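## Task

Pull off each ribbed support block still attached to the 3D-printed bracket (these share the bracket's plastic and colour and sit beneath its overhangs) and place every one fully within the walls of the scrap tray. The bracket must finish resting on the table with both thin legs, one beneath each end of the top bar, unbroken; snapping off a leg means failure. Anything visible in the 'finished part' picture is part of the bracket, not support. The 'sliced job' picture is empty for this print. At the end the grippers must have released everything and moved away; nothing may count as done if it only stays put because the robot holds it.

## Robot and tools

Robot: two arms, left_arm and right_arm; the names are not image sides. left_arm sits on the +y side (base near (+0.021, +0.235, +0.256) m), right_arm on the -y side (near (+0.009, -0.227, +0.256) m). Both bases are slightly tilted. Mounting plates and the metal frame behind the arms are fixed obstacles.

Scene frame: origin on the table top midway between the arms, +x out over the table, +z up. The state line reports each gripper's end_effector_position (metres) and end_effector_quat_wxyz in this frame. Reported hand position may be off, more so at long reach.

Gripper frame: the fingers point along the gripper's +z; they open and close along its y. The reported position is the point between the finger pads, just under 1 cm behind the tips.

Row layout (used by both motion tools): 14 numbers, each in [-1, 1]: left_arm dx, dy, dz, rx, ry, rz, opening, then right_arm dx, dy, dz, rx, ry, rz, opening. Always send all 14, even for one arm. dx..rz are an offset, not a pose, expressed in that gripper's own axes; scale 1.0 = 0.6 m for translation or 180 degrees for rotation; rx, ry, rz form one rotation vector. Opening is absolute: +1 fully open (0.087 m), -1 closed.

execute_actions(actions): a list of actions; each action is a list of up to 15 rows, each row applied for one 1/30 s step. If fewer than 15 rows are given the last row repeats to fill the action. Every row's offset is taken from the gripper's measured pose at the start of that action (for a call's first action, the last pose reported), not from the previous row. An empty list just returns state and images.

move(target, speed, blocking): target is one row as above, offsets from the pose in the last result that showed one. Each gripper goes in a straight line; both paths finish together, lasting 0.5 to 10 s (cut off at 10 s). speed is the path's top speed in m/s, 0.002 to 0.5, default 0.25; turning is capped at twice that in rad/s. Opening is sent at the move's start. Paths do not avoid obstacles or the other arm, grippers lag and may overshoot speed near full reach. Faster contact and targets set deeper past contact press harder. blocking=false returns after 0.5 s while motion continues; until a result shows the move ended, other motion calls are refused, so use wait or stop. The result adds a "move:" line: done, off_target, moving, held (a check blocked the final step) or fault, plus limits (paced = command clipped; held = some steps blocked, after which the arm may jump faster) and each gripper's distance to its target.

wait(seconds): 0 to 10; arms hold last command; returns early if a running move ends. stop(): brakes a running move (needs braking room; fingers keep moving). zoom_image(camera, region): camera is cam_high, cam_low, cam_left_wrist or cam_right_wrist; region [x0, y0, x1, y1] in pixels of that 896x504 image, at most 504 by 504. show_instructions(): shows the reference pictures. read_manual(section): licence text only. finished_scene(scene): ends the current scene, given its number; irreversible.

Controller behaviour: each step, the commanded pose is clipped to within 70 mm and 16 degrees of the measured pose, so large offsets need several actions; afterwards the arm stops at the last clipped pose. Position wins over orientation when both cannot be met. Joint friction can leave the gripper up to about 31 mm short, and tiny commands may not move it. Elbows never fully straighten. An arm meant to stay still should get the offset back to its wanted pose first, then zeros. Joint ranges (rad): waist -2.618..3.054, shoulder 0..3.142, elbow 0..3.142, wrist pitch -1.571..1.571, wrist yaw -1.571..1.571, wrist roll -2.094..2.094.

Result lines: Hand target = pose the controller now drives toward. grip_measured = finger opening on the command scale (last Joint positions number is the opening in metres); each gripper may read up to ~1 mm off. To hold something, command about 0.02 below grip_measured; smaller gaps grip more gently. Finger force is about 20 N per pad; fast closing squeezes harder. "pose unreachable" means the clearance check altered that arm's command; "too close" counts a plate and its half of the frame as part of that arm. Joint torques are raw drive outputs with offsets and noise. MOTOR HOT appears at 75 °C; at 90 °C that arm halts for 10 s; at 100 °C it goes limp and falls (OVER-TEMPERATURE FAULT). FAULT lines mark stopped arms.

Cameras: cam_high, cam_low (fixed) and the two wrist cameras, all 896x504.

Avoid: knocking anything off the table, arm-to-arm contact, hard or fast pushes on the bracket (its thin legs break), fast slamming closes, and dropping blocks outside the tray. Loose objects may occasionally be nudged by outside pushes. Finish by opening the grippers and backing away.

Each tool is called after "Emit:" by a JSON object that holds its "op" and its "data".

Reference images:

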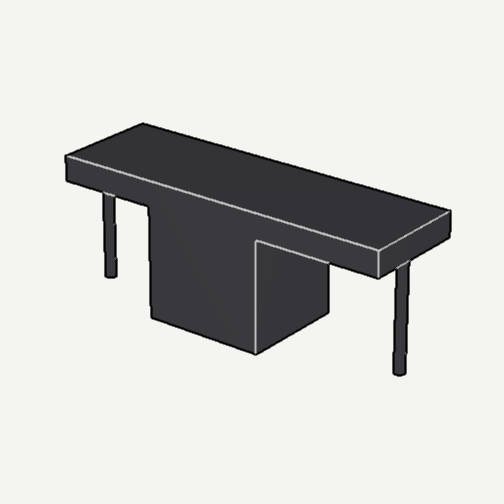

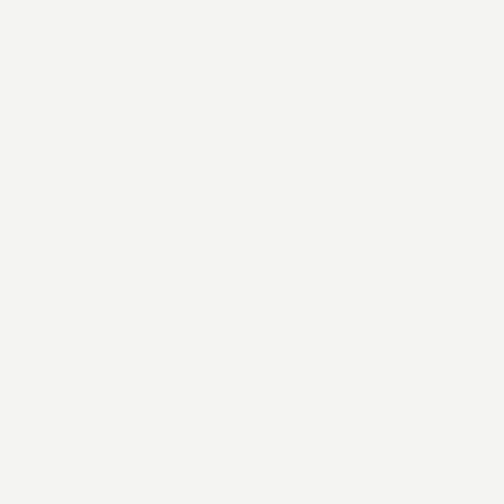

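## Session

I'll start by looking at the current state of the scene.

Emit:
{"op": "execute_actions", "data": {"actions": []}}

Scene clock: 0.00 s.
left_arm: end_effector_position=(+0.1233, -0.1453, +0.3823) grip_measured=+0.996 end_effector_quat_wxyz=(+0.325, +0.929, +0.042, +0.172) | right_arm: end_effector_position=(+0.1270, -0.4469, +0.2761) grip_measured=+1.000 end_effector_quat_wxyz=(-0.267, -0.494, +0.803, +0.199)
Joint positions: left_arm=[-1.951  1.627  0.972 -0.333 -0.689  1.604  0.087] | right_arm=[-0.946  1.755  1.111 -1.264  0.221 -1.878  0.087]
Joint velocities: left_arm=[ 0.002 -0.037 -0.007  0.007 -0.022  0.022 -0.001] | right_arm=[ 0.002  0.007  0.012 -0.007 -0.037 -0.051  0.   ]
Joint torques (N m, as the arm reports them, + toward a larger angle): no reading
Motor temperatures (°C, as the motors report them): left_arm=[25 25 25 25 25 25] | right_arm=[25 25 24 26 25 27]
Hand target (left_arm): +0.123, -0.145, +0.382; +0.325, +0.929, +0.042, +0.172
Hand target (right_arm): +0.127, -0.447, +0.276; -0.267, -0.494, +0.803, +0.199

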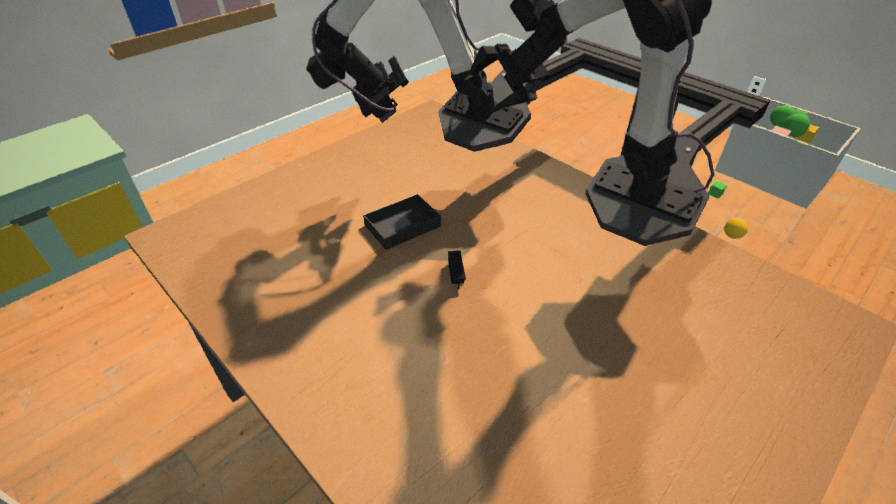

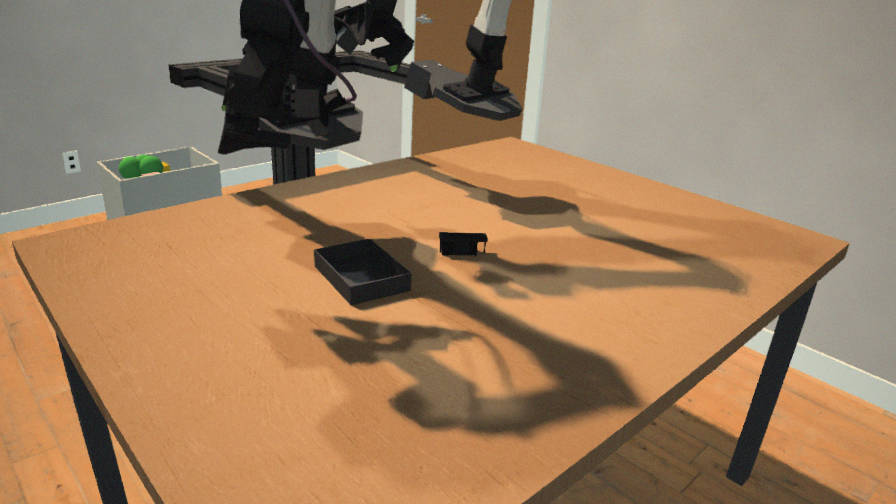

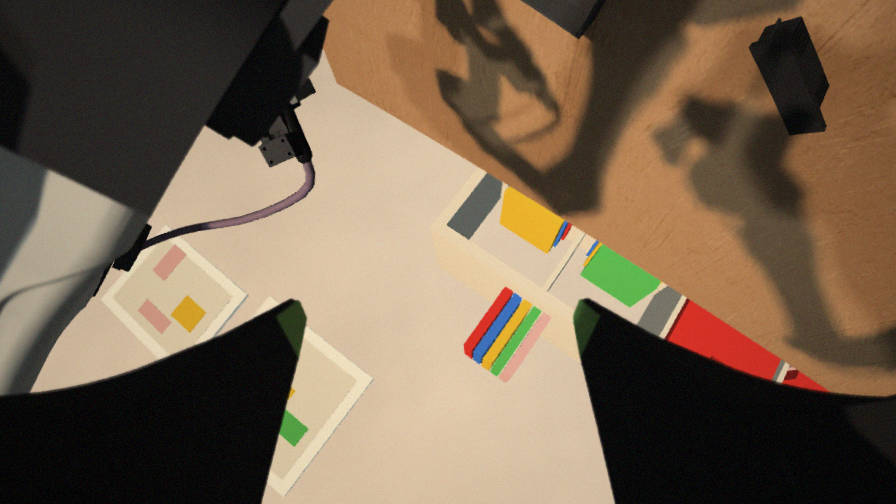

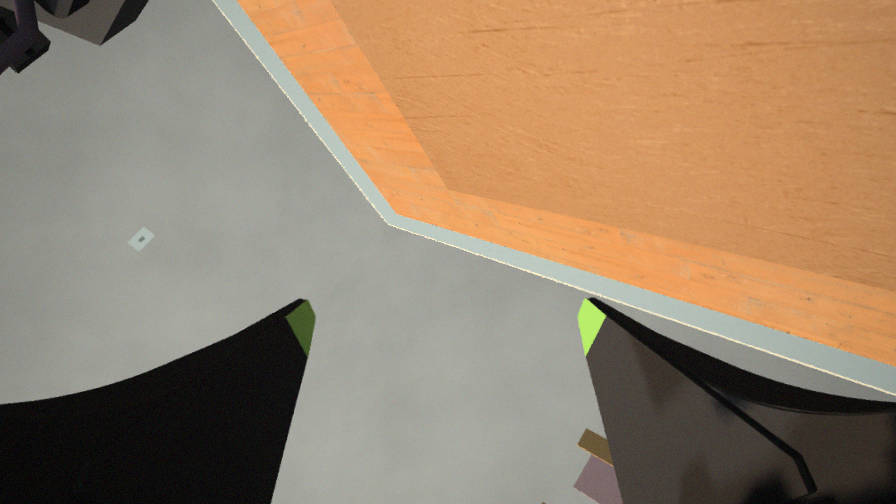

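Emit:
{"op": "zoom_image", "data": {"camera": "cam_low", "region": [400, 200, 540, 290]}}

Emit:
{"op": "zoom_image", "data": {"camera": "cam_high", "region": [400, 230, 520, 310]}}

Emit:
{"op": "zoom_image", "data": {"camera": "cam_left_wrist", "region": [700, 0, 896, 160]}}

Region (400, 200, 540, 290) of cam_low's 896x504 image, scaled by 3.600, with more detail than that image has; it fills the top 324 rows of this view, and the rest is white.

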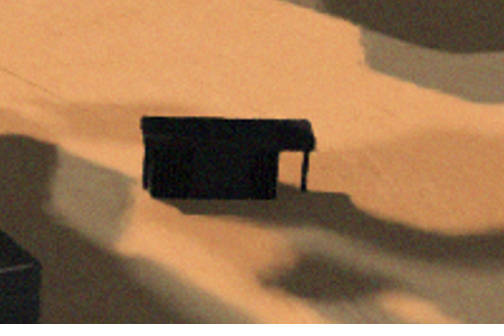

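Region (400, 230, 520, 310) of cam_high's 896x504 image, scaled by 4.200, with more detail than that image has.

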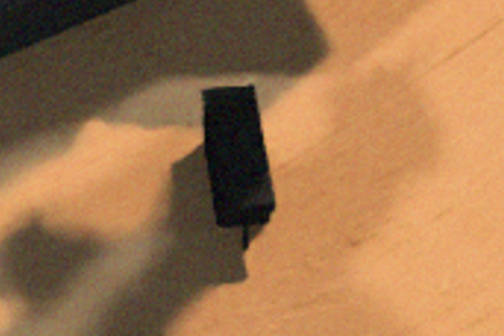

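Region (700, 0, 896, 160) of cam_left_wrist's 896x504 image, scaled by 2.571, with more detail than that image has; it fills the top 411 rows of this view, and the rest is white.

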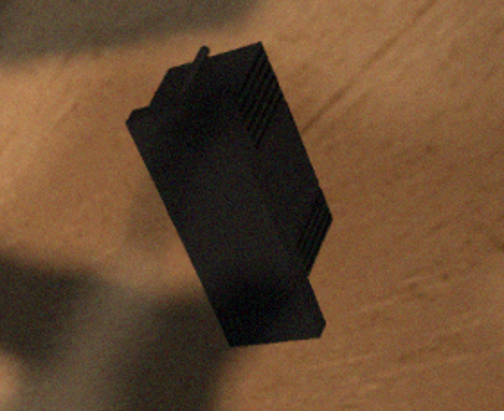

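Emit:
{"op": "zoom_image", "data": {"camera": "cam_low", "region": [430, 222, 500, 264]}}

Emit:
{"op": "zoom_image", "data": {"camera": "cam_left_wrist", "region": [740, 5, 840, 140]}}

Region (430, 222, 500, 264) of cam_low's 896x504 image, scaled by 7.200, with more detail than that image has; it fills the top 302 rows of this view, and the rest is white.

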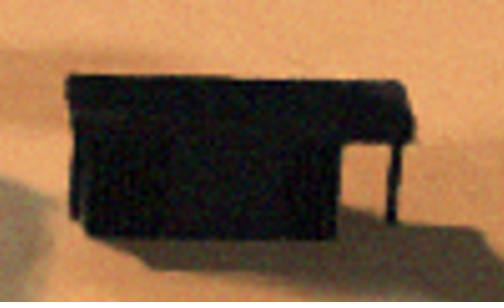

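Region (740, 5, 840, 140) of cam_left_wrist's 896x504 image, scaled by 3.733, with more detail than that image has; it fills the left 373 columns of this view, and the rest is white.

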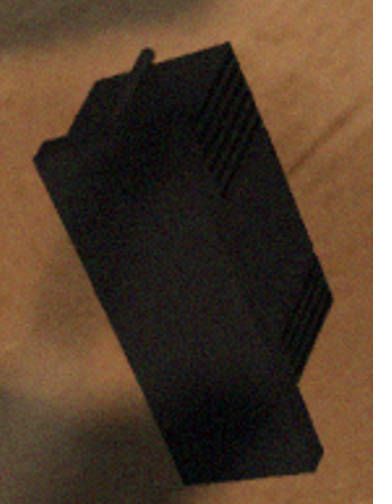

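Emit:
{"op": "move", "data": {"target": [0.1025, -0.4272, 0.0498, 0.1151, 0.0491, -0.2449, 1, -0.7277, -0.0307, 0.0293, 0.1935, -0.0969, 0.0522, 1], "speed": 0.2}}

Scene clock: 122.80 s.
left_arm: end_effector_position=(+0.2070, +0.0441, +0.2257) grip_measured=+0.996 end_effector_quat_wxyz=(+0.196, +0.873, +0.434, +0.107) | right_arm: end_effector_position=(+0.2806, -0.0648, +0.1568) grip_measured=+1.000 end_effector_quat_wxyz=(-0.002, -0.450, +0.893, +0.005)
Joint positions: left_arm=[-1.436  1.43   0.443 -0.147 -0.527  1.131  0.087] | right_arm=[ 0.476  1.856  1.056 -0.527  0.132 -0.325  0.087]
Joint velocities: left_arm=[ 0.002 -0.002  0.007 -0.051 -0.022 -0.037  0.001] | right_arm=[ 0.002  0.007 -0.007 -0.007 -0.022 -0.022  0.   ]
Joint torques (N m, as the arm reports them, + toward a larger angle): left_arm=[ 0.2  -4.88  3.3   1.17  0.06 -0.16] | right_arm=[ 1.35 -8.03  6.88  0.42 -0.02  0.14]
Motor temperatures (°C, as the motors report them): left_arm=[25 31 32 30 25 25] | right_arm=[26 34 27 28 25 27]
Hand target (left_arm): +0.206, +0.050, +0.222; +0.195, +0.871, +0.438, +0.104
Hand target (right_arm): +0.287, -0.059, +0.155; +0.005, -0.447, +0.895, +0.002
Off the commanded pose (left_arm): 0.011 m, 1 deg.
Off the commanded pose (right_arm): 0.012 m, 1 deg.
move: off_target (left_arm, right_arm)
camera_calibration (this result's frames):
cam_left_wrist: T_world_to_cam=[[-0.715803, 0.540413, -0.442243, 0.221575], [0.104803, 0.709278, 0.697095, -0.195784], [0.690393, 0.452634, -0.56434, 0.102617], [0, 0, 0, 1]] pos_world=[0.108277, -0.0273249, 0.292381]
cam_right_wrist: T_world_to_cam=[[0.792093, -0.610351, -0.00780265, -0.259342], [-0.384528, -0.508874, 0.770185, -0.0265344], [-0.474054, -0.607058, -0.637772, 0.333883], [0, 0, 0, 1]] pos_world=[0.353498, 0.0308939, 0.231354]

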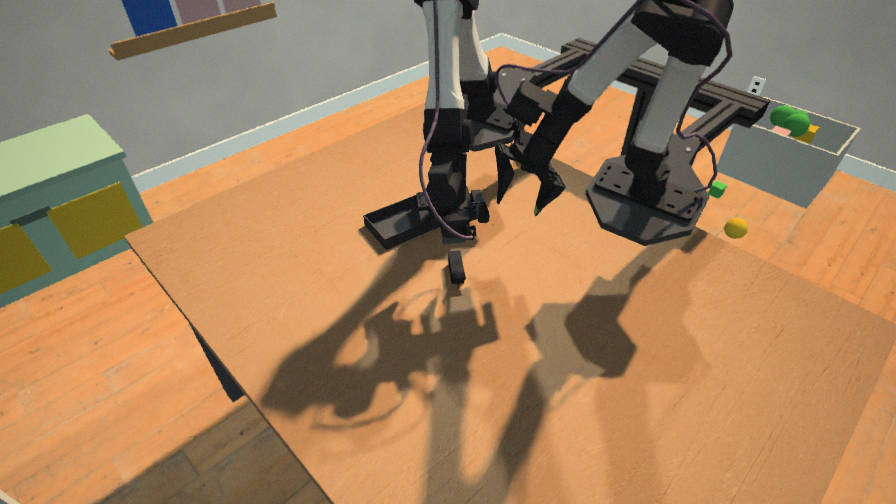

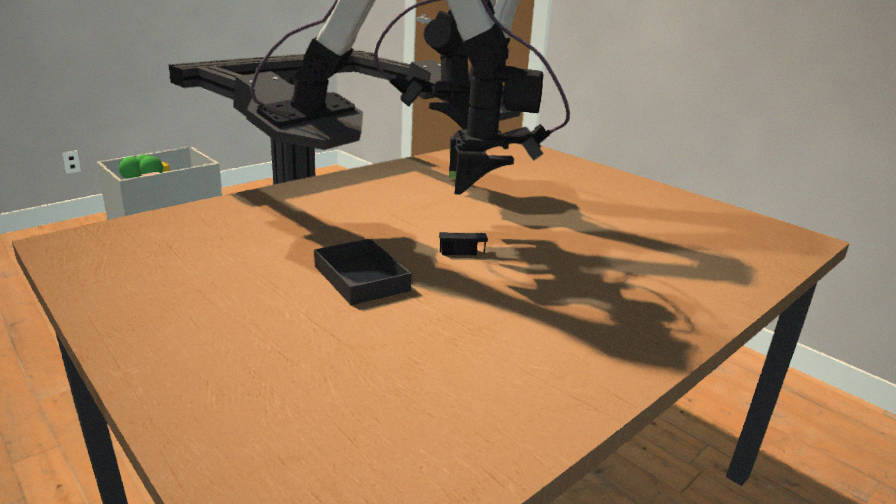

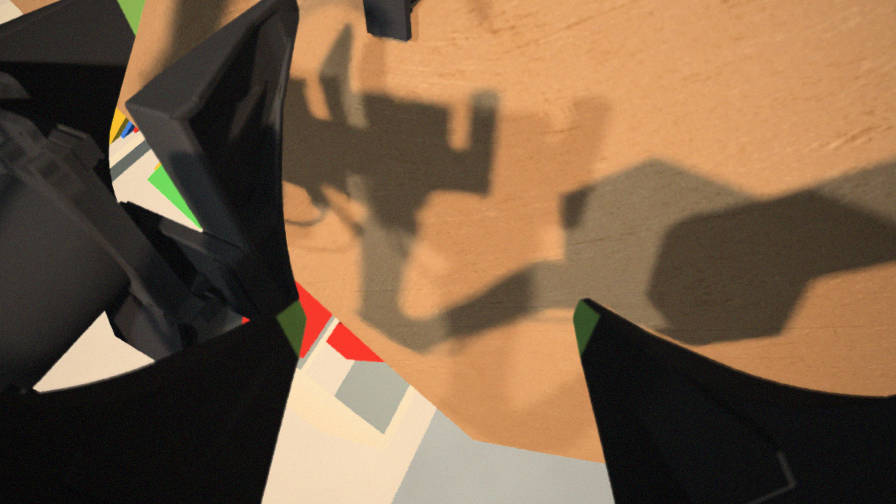

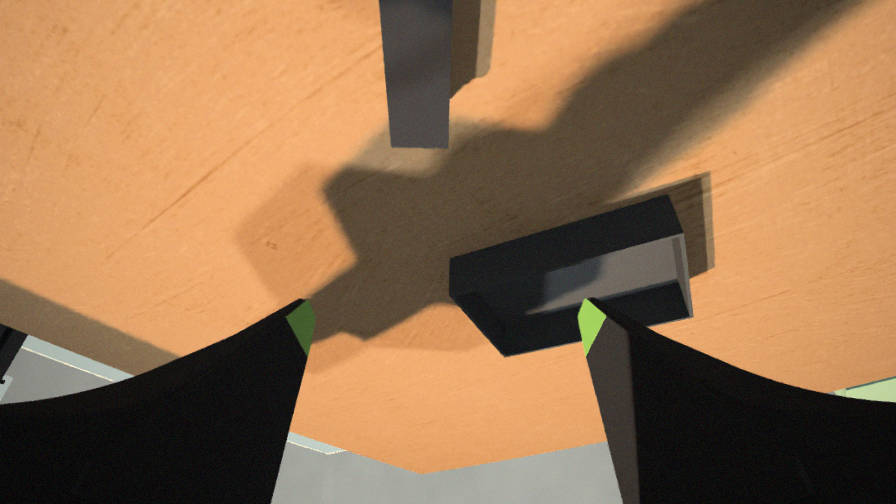

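Emit:
{"op": "move", "data": {"target": [0, 0, 0, 0, 0, 0, 1, -0.05, 0.027, 0.135, 0, 0, -0.008, 1], "speed": 0.15}}

Scene clock: 144.33 s.
left_arm: end_effector_position=(+0.2070, +0.0437, +0.2257) grip_measured=+0.996 end_effector_quat_wxyz=(+0.197, +0.873, +0.434, +0.107) | right_arm: end_effector_position=(+0.2787, -0.0373, +0.0783) grip_measured=+1.000 end_effector_quat_wxyz=(-0.012, -0.462, +0.887, +0.007)
Joint positions: left_arm=[-1.436  1.43   0.443 -0.145 -0.526  1.131  0.087] | right_arm=[ 0.51   2.154  1.143 -0.339  0.134 -0.317  0.087]
Joint velocities: left_arm=[-0.017 -0.012  0.002 -0.066 -0.051  0.037  0.   ] | right_arm=[ 0.012 -0.002  0.007 -0.022  0.007 -0.037  0.   ]
Joint torques (N m, as the arm reports them, + toward a larger angle): left_arm=[-0.99 -3.62  5.56  1.03 -0.02 -0.2 ] | right_arm=[ 2.06 -9.52  5.74  0.35 -0.03  0.1 ]
Motor temperatures (°C, as the motors report them): left_arm=[25 31 30 30 25 25] | right_arm=[26 34 29 28 25 27]
Hand target (left_arm): +0.207, +0.044, +0.226; +0.196, +0.873, +0.434, +0.107
Hand target (right_arm): +0.284, -0.030, +0.077; -0.002, -0.461, +0.887, +0.006
Off the commanded pose (left_arm): 0.000 m, 0 deg.
Off the commanded pose (right_arm): 0.009 m, 1 deg.
move: done
camera_calibration (this result's frames):
cam_left_wrist: T_world_to_cam=[[-0.715953, 0.539571, -0.443028, 0.222041], [0.104835, 0.71047, 0.695875, -0.195354], [0.690232, 0.451769, -0.565229, 0.103061], [0, 0, 0, 1]] pos_world=[0.108315, -0.0275737, 0.292565]
cam_right_wrist: T_world_to_cam=[[0.808423, -0.588292, -0.0190821, -0.244532], [-0.356084, -0.514625, 0.779978, 0.0383131], [-0.468675, -0.623757, -0.625516, 0.296446], [0, 0, 0, 1]] pos_world=[0.350264, 0.0607714, 0.150882]

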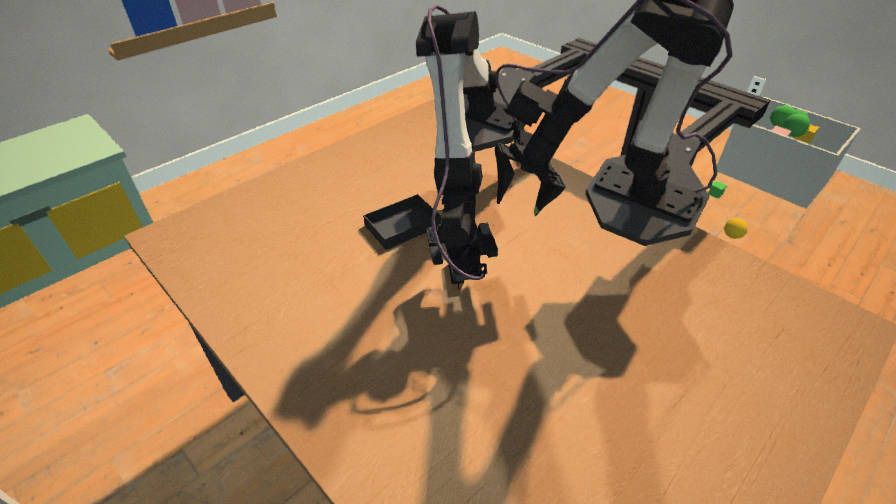

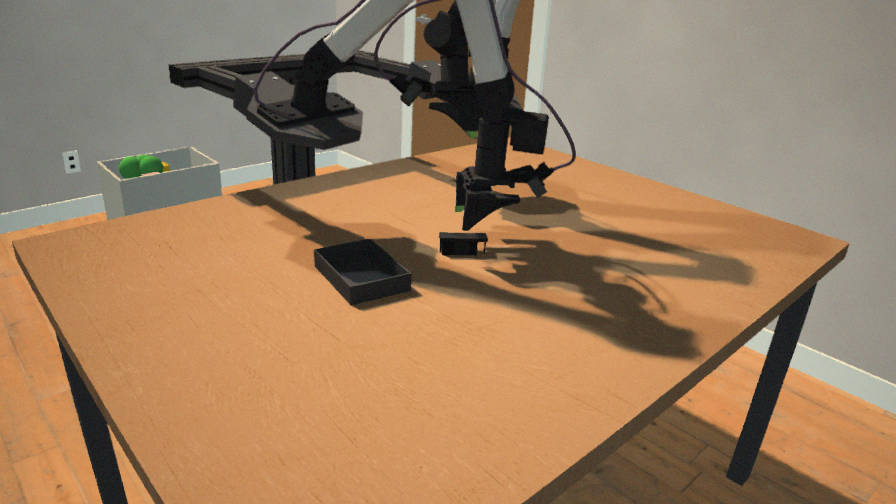

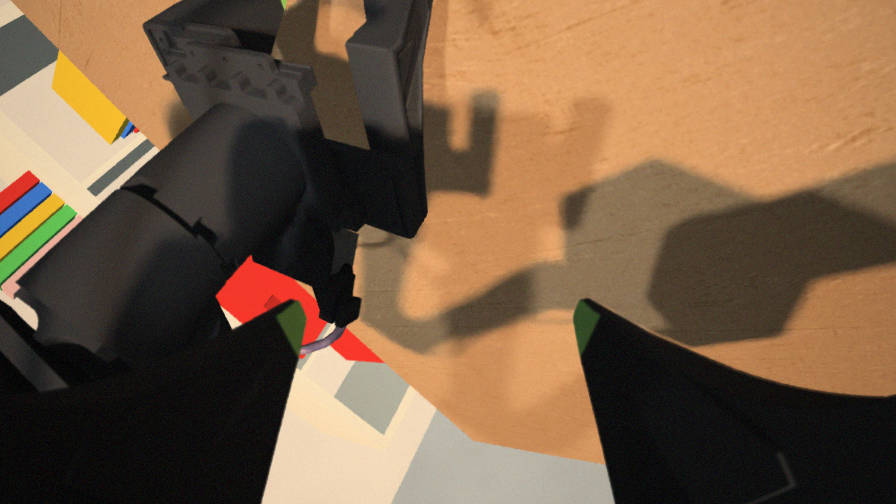

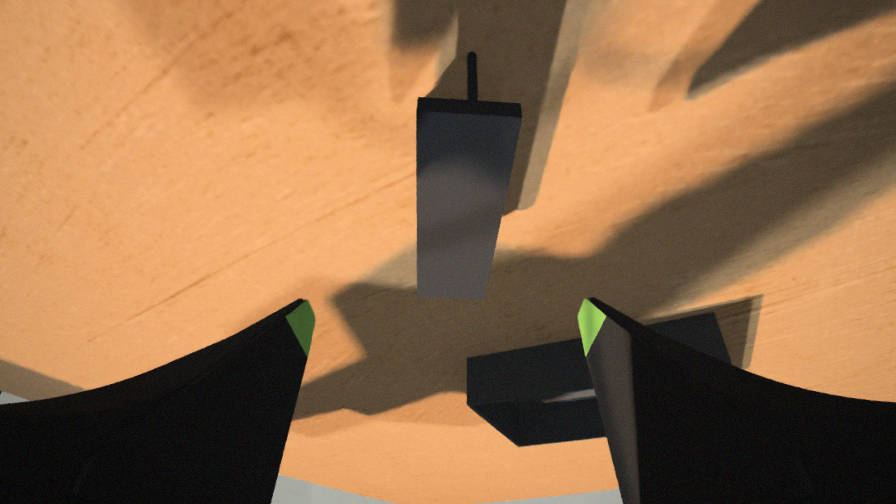

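Emit:
{"op": "move", "data": {"target": [-0.0968, 0.0078, 0.1055, 0, 0, 0, -0.3, -0.010, -0.0067, 0.096, 0.0075, -0.0047, 0.0146, 1], "speed": 0.12}}

Scene clock: 170.27 s.
left_arm: end_effector_position=(+0.1957, -0.0136, +0.1688) grip_measured=-0.300 end_effector_quat_wxyz=(+0.191, +0.874, +0.434, +0.103) | right_arm: end_effector_position=(+0.2753, -0.0346, +0.0247) grip_measured=+1.000 end_effector_quat_wxyz=(-0.007, -0.452, +0.892, +0.004)
Joint positions: left_arm=[-1.477  1.884  0.582  0.134 -0.534  1.083  0.031] | right_arm=[ 0.5    2.33   1.179 -0.19   0.138 -0.304  0.087]
Joint velocities: left_arm=[-0.012 -0.012 -0.007 -0.007 -0.051  0.007 -0.   ] | right_arm=[-0.012  0.017  0.007  0.022 -0.066 -0.022  0.   ]
Joint torques (N m, as the arm reports them, + toward a larger angle): left_arm=[-2.68 -4.51  5.78  1.14 -0.1  -0.25] | right_arm=[ 0.39 -9.59  4.95  0.39  0.01  0.09]
Motor temperatures (°C, as the motors report them): left_arm=[25 30 31 30 25 25] | right_arm=[26 37 29 27 25 27]
Hand target (left_arm): +0.196, -0.021, +0.168; +0.197, +0.873, +0.434, +0.106
Hand target (right_arm): +0.284, -0.034, +0.021; +0.000, -0.442, +0.897, -0.000
Off the commanded pose (left_arm): 0.008 m, 1 deg.
Off the commanded pose (right_arm): 0.010 m, 2 deg.
move: done
camera_calibration (this result's frames):
cam_left_wrist: T_world_to_cam=[[-0.719647, 0.544524, -0.430816, 0.218345], [0.114965, 0.705349, 0.699476, -0.116509], [0.684757, 0.453847, -0.570203, 0.106526], [0, 0, 0, 1]] pos_world=[0.0975813, -0.0850612, 0.236304]
cam_right_wrist: T_world_to_cam=[[0.794111, -0.607677, -0.0107984, -0.238053], [-0.376029, -0.505198, 0.776773, 0.0861884], [-0.477483, -0.612784, -0.629688, 0.265971], [0, 0, 0, 1]] pos_world=[0.348446, 0.0618658, 0.097959]

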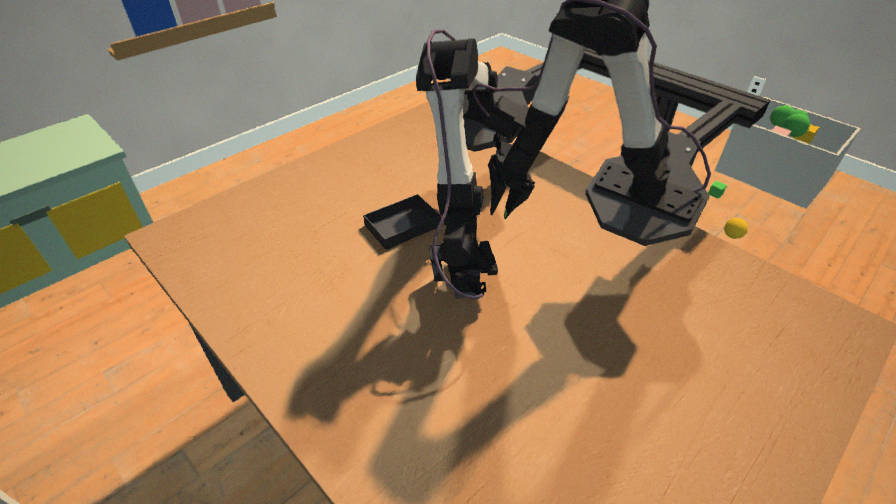

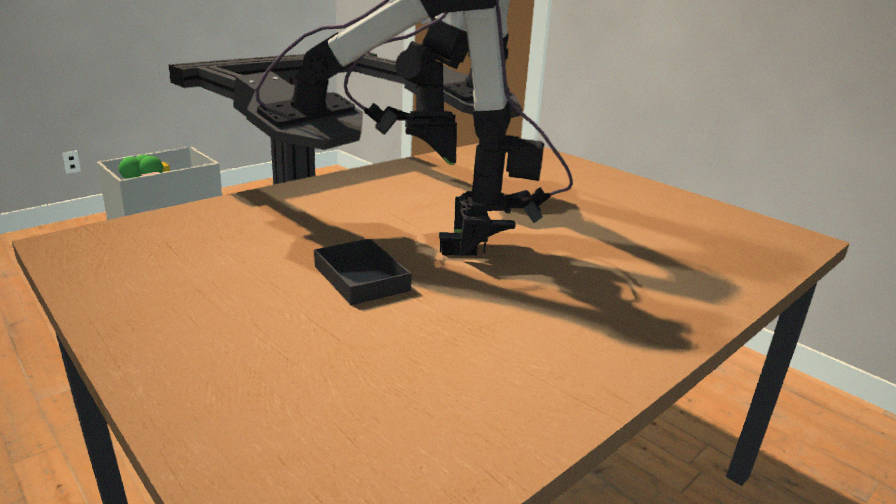

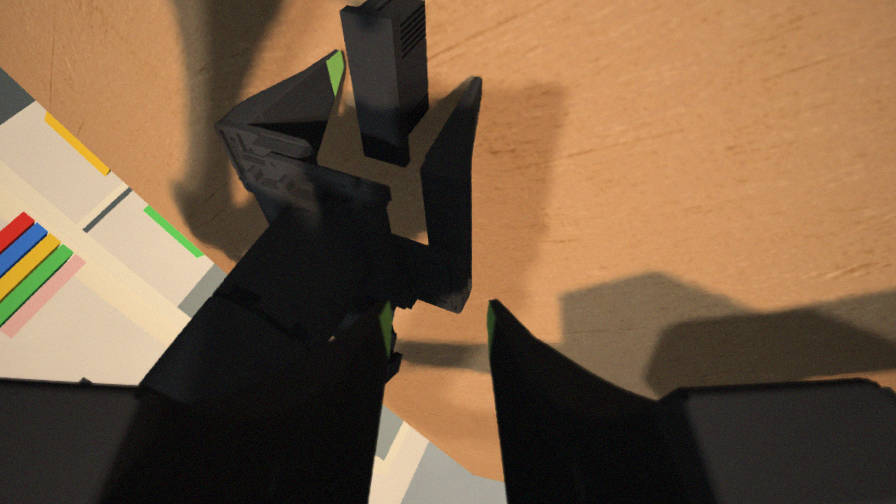

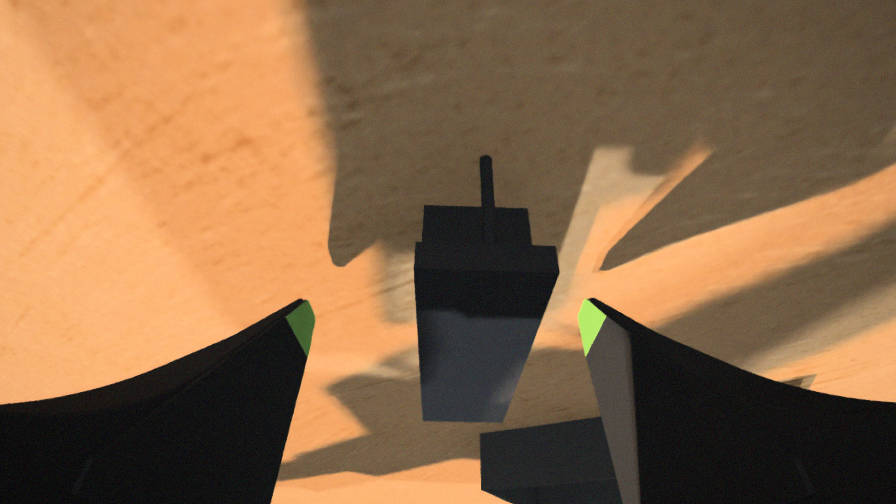

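Emit:
{"op": "zoom_image", "data": {"camera": "cam_left_wrist", "region": [300, 0, 500, 180]}}

Region (300, 0, 500, 180) of cam_left_wrist's 896x504 image, scaled by 2.520, with more detail than that image has; it fills the top 454 rows of this view, and the rest is white.

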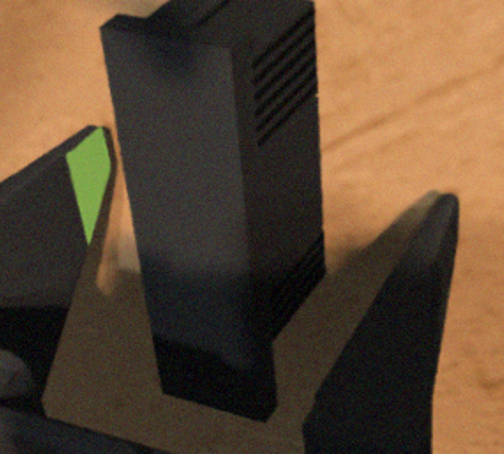

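Emit:
{"op": "move", "data": {"target": [-0.0186, 0.0648, 0.1602, 0, 0, 0, 0.47, -0.0085, -0.0228, 0.002, 0.004, -0.002, 0.008, 1], "speed": 0.12}}

Scene clock: 210.00 s.
left_arm: end_effector_position=(+0.2465, -0.0627, +0.1024) grip_measured=+0.470 end_effector_quat_wxyz=(+0.190, +0.875, +0.433, +0.107) | right_arm: end_effector_position=(+0.2786, -0.0398, +0.0239) grip_measured=+1.000 end_effector_quat_wxyz=(-0.008, -0.444, +0.896, +0.002)
Joint positions: left_arm=[-1.314  2.246  0.845  0.312 -0.471  1.254  0.064] | right_arm=[ 0.483  2.33   1.179 -0.189  0.138 -0.303  0.087]
Joint velocities: left_arm=[-0.012 -0.022 -0.012  0.037  0.022 -0.051 -0.001] | right_arm=[ 0.002 -0.017  0.012  0.051  0.007  0.037  0.   ]
Joint torques (N m, as the arm reports them, + toward a larger angle): left_arm=[-1.37 -6.63  4.93  1.14  0.07 -0.13] | right_arm=[  0.3  -10.24   5.66   0.21  -0.06  -0.02]
Motor temperatures (°C, as the motors report them): left_arm=[25 30 31 30 25 25] | right_arm=[26 39 29 27 25 27]
Hand target (left_arm): +0.250, -0.066, +0.097; +0.191, +0.874, +0.434, +0.105
Hand target (right_arm): +0.289, -0.038, +0.023; -0.002, -0.440, +0.898, +0.000
Off the commanded pose (left_arm): 0.007 m, 0 deg.
Off the commanded pose (right_arm): 0.011 m, 1 deg.
move: off_target (right_arm)
camera_calibration (this result's frames):
cam_left_wrist: T_world_to_cam=[[-0.716673, 0.548012, -0.43135, 0.252648], [0.111727, 0.700732, 0.704621, -0.0412519], [0.688402, 0.456789, -0.563423, 0.054752], [0, 0, 0, 1]] pos_world=[0.147983, -0.134558, 0.168895]
cam_right_wrist: T_world_to_cam=[[0.78392, -0.620819, -0.00737185, -0.241646], [-0.385146, -0.495575, 0.778504, 0.0882669], [-0.486963, -0.607445, -0.627596, 0.266604], [0, 0, 0, 1]] pos_world=[0.353253, 0.0556719, 0.096822]

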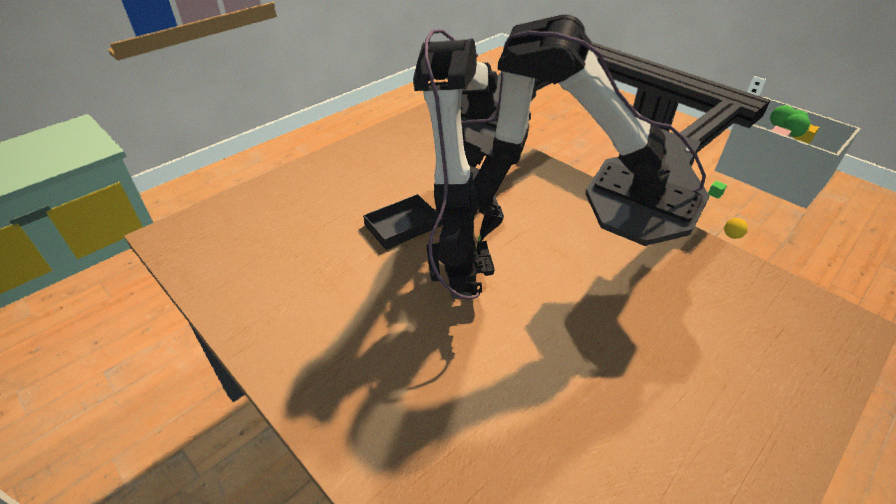

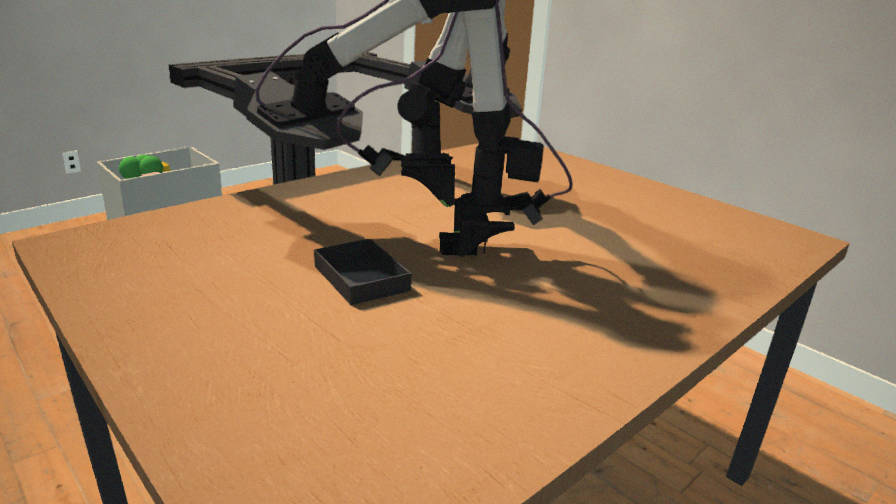

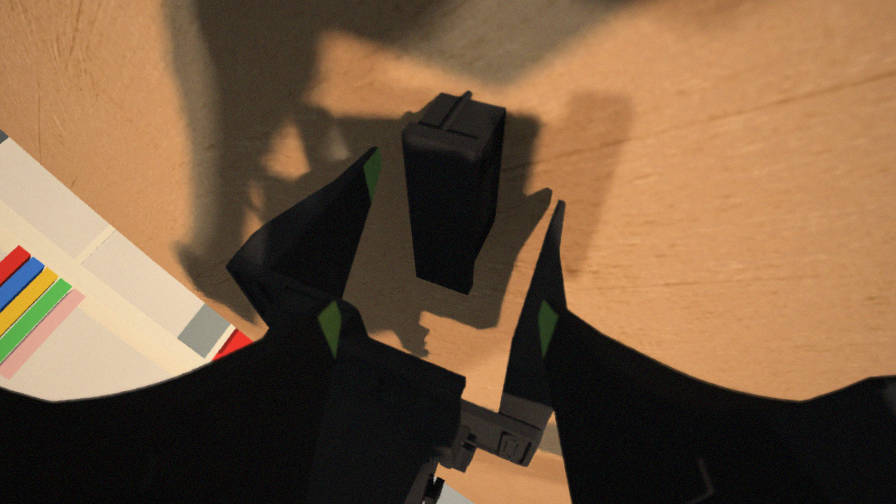

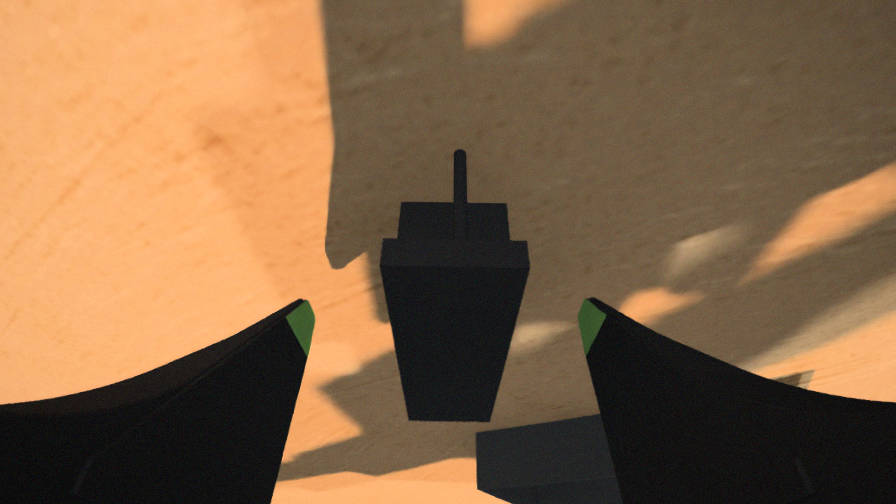

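Emit:
{"op": "zoom_image", "data": {"camera": "cam_left_wrist", "region": [340, 70, 600, 310]}}

Region (340, 70, 600, 310) of cam_left_wrist's 896x504 image, scaled by 1.938, with more detail than that image has; it fills the top 465 rows of this view, and the rest is white.

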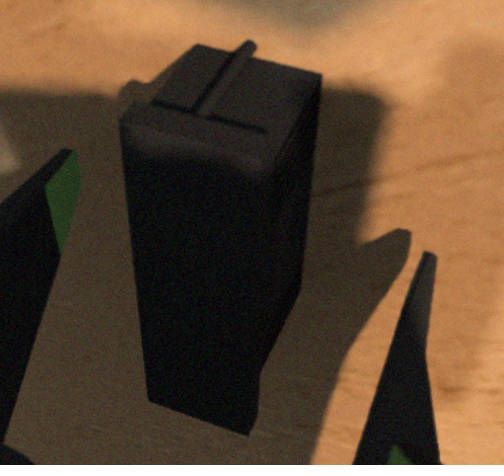

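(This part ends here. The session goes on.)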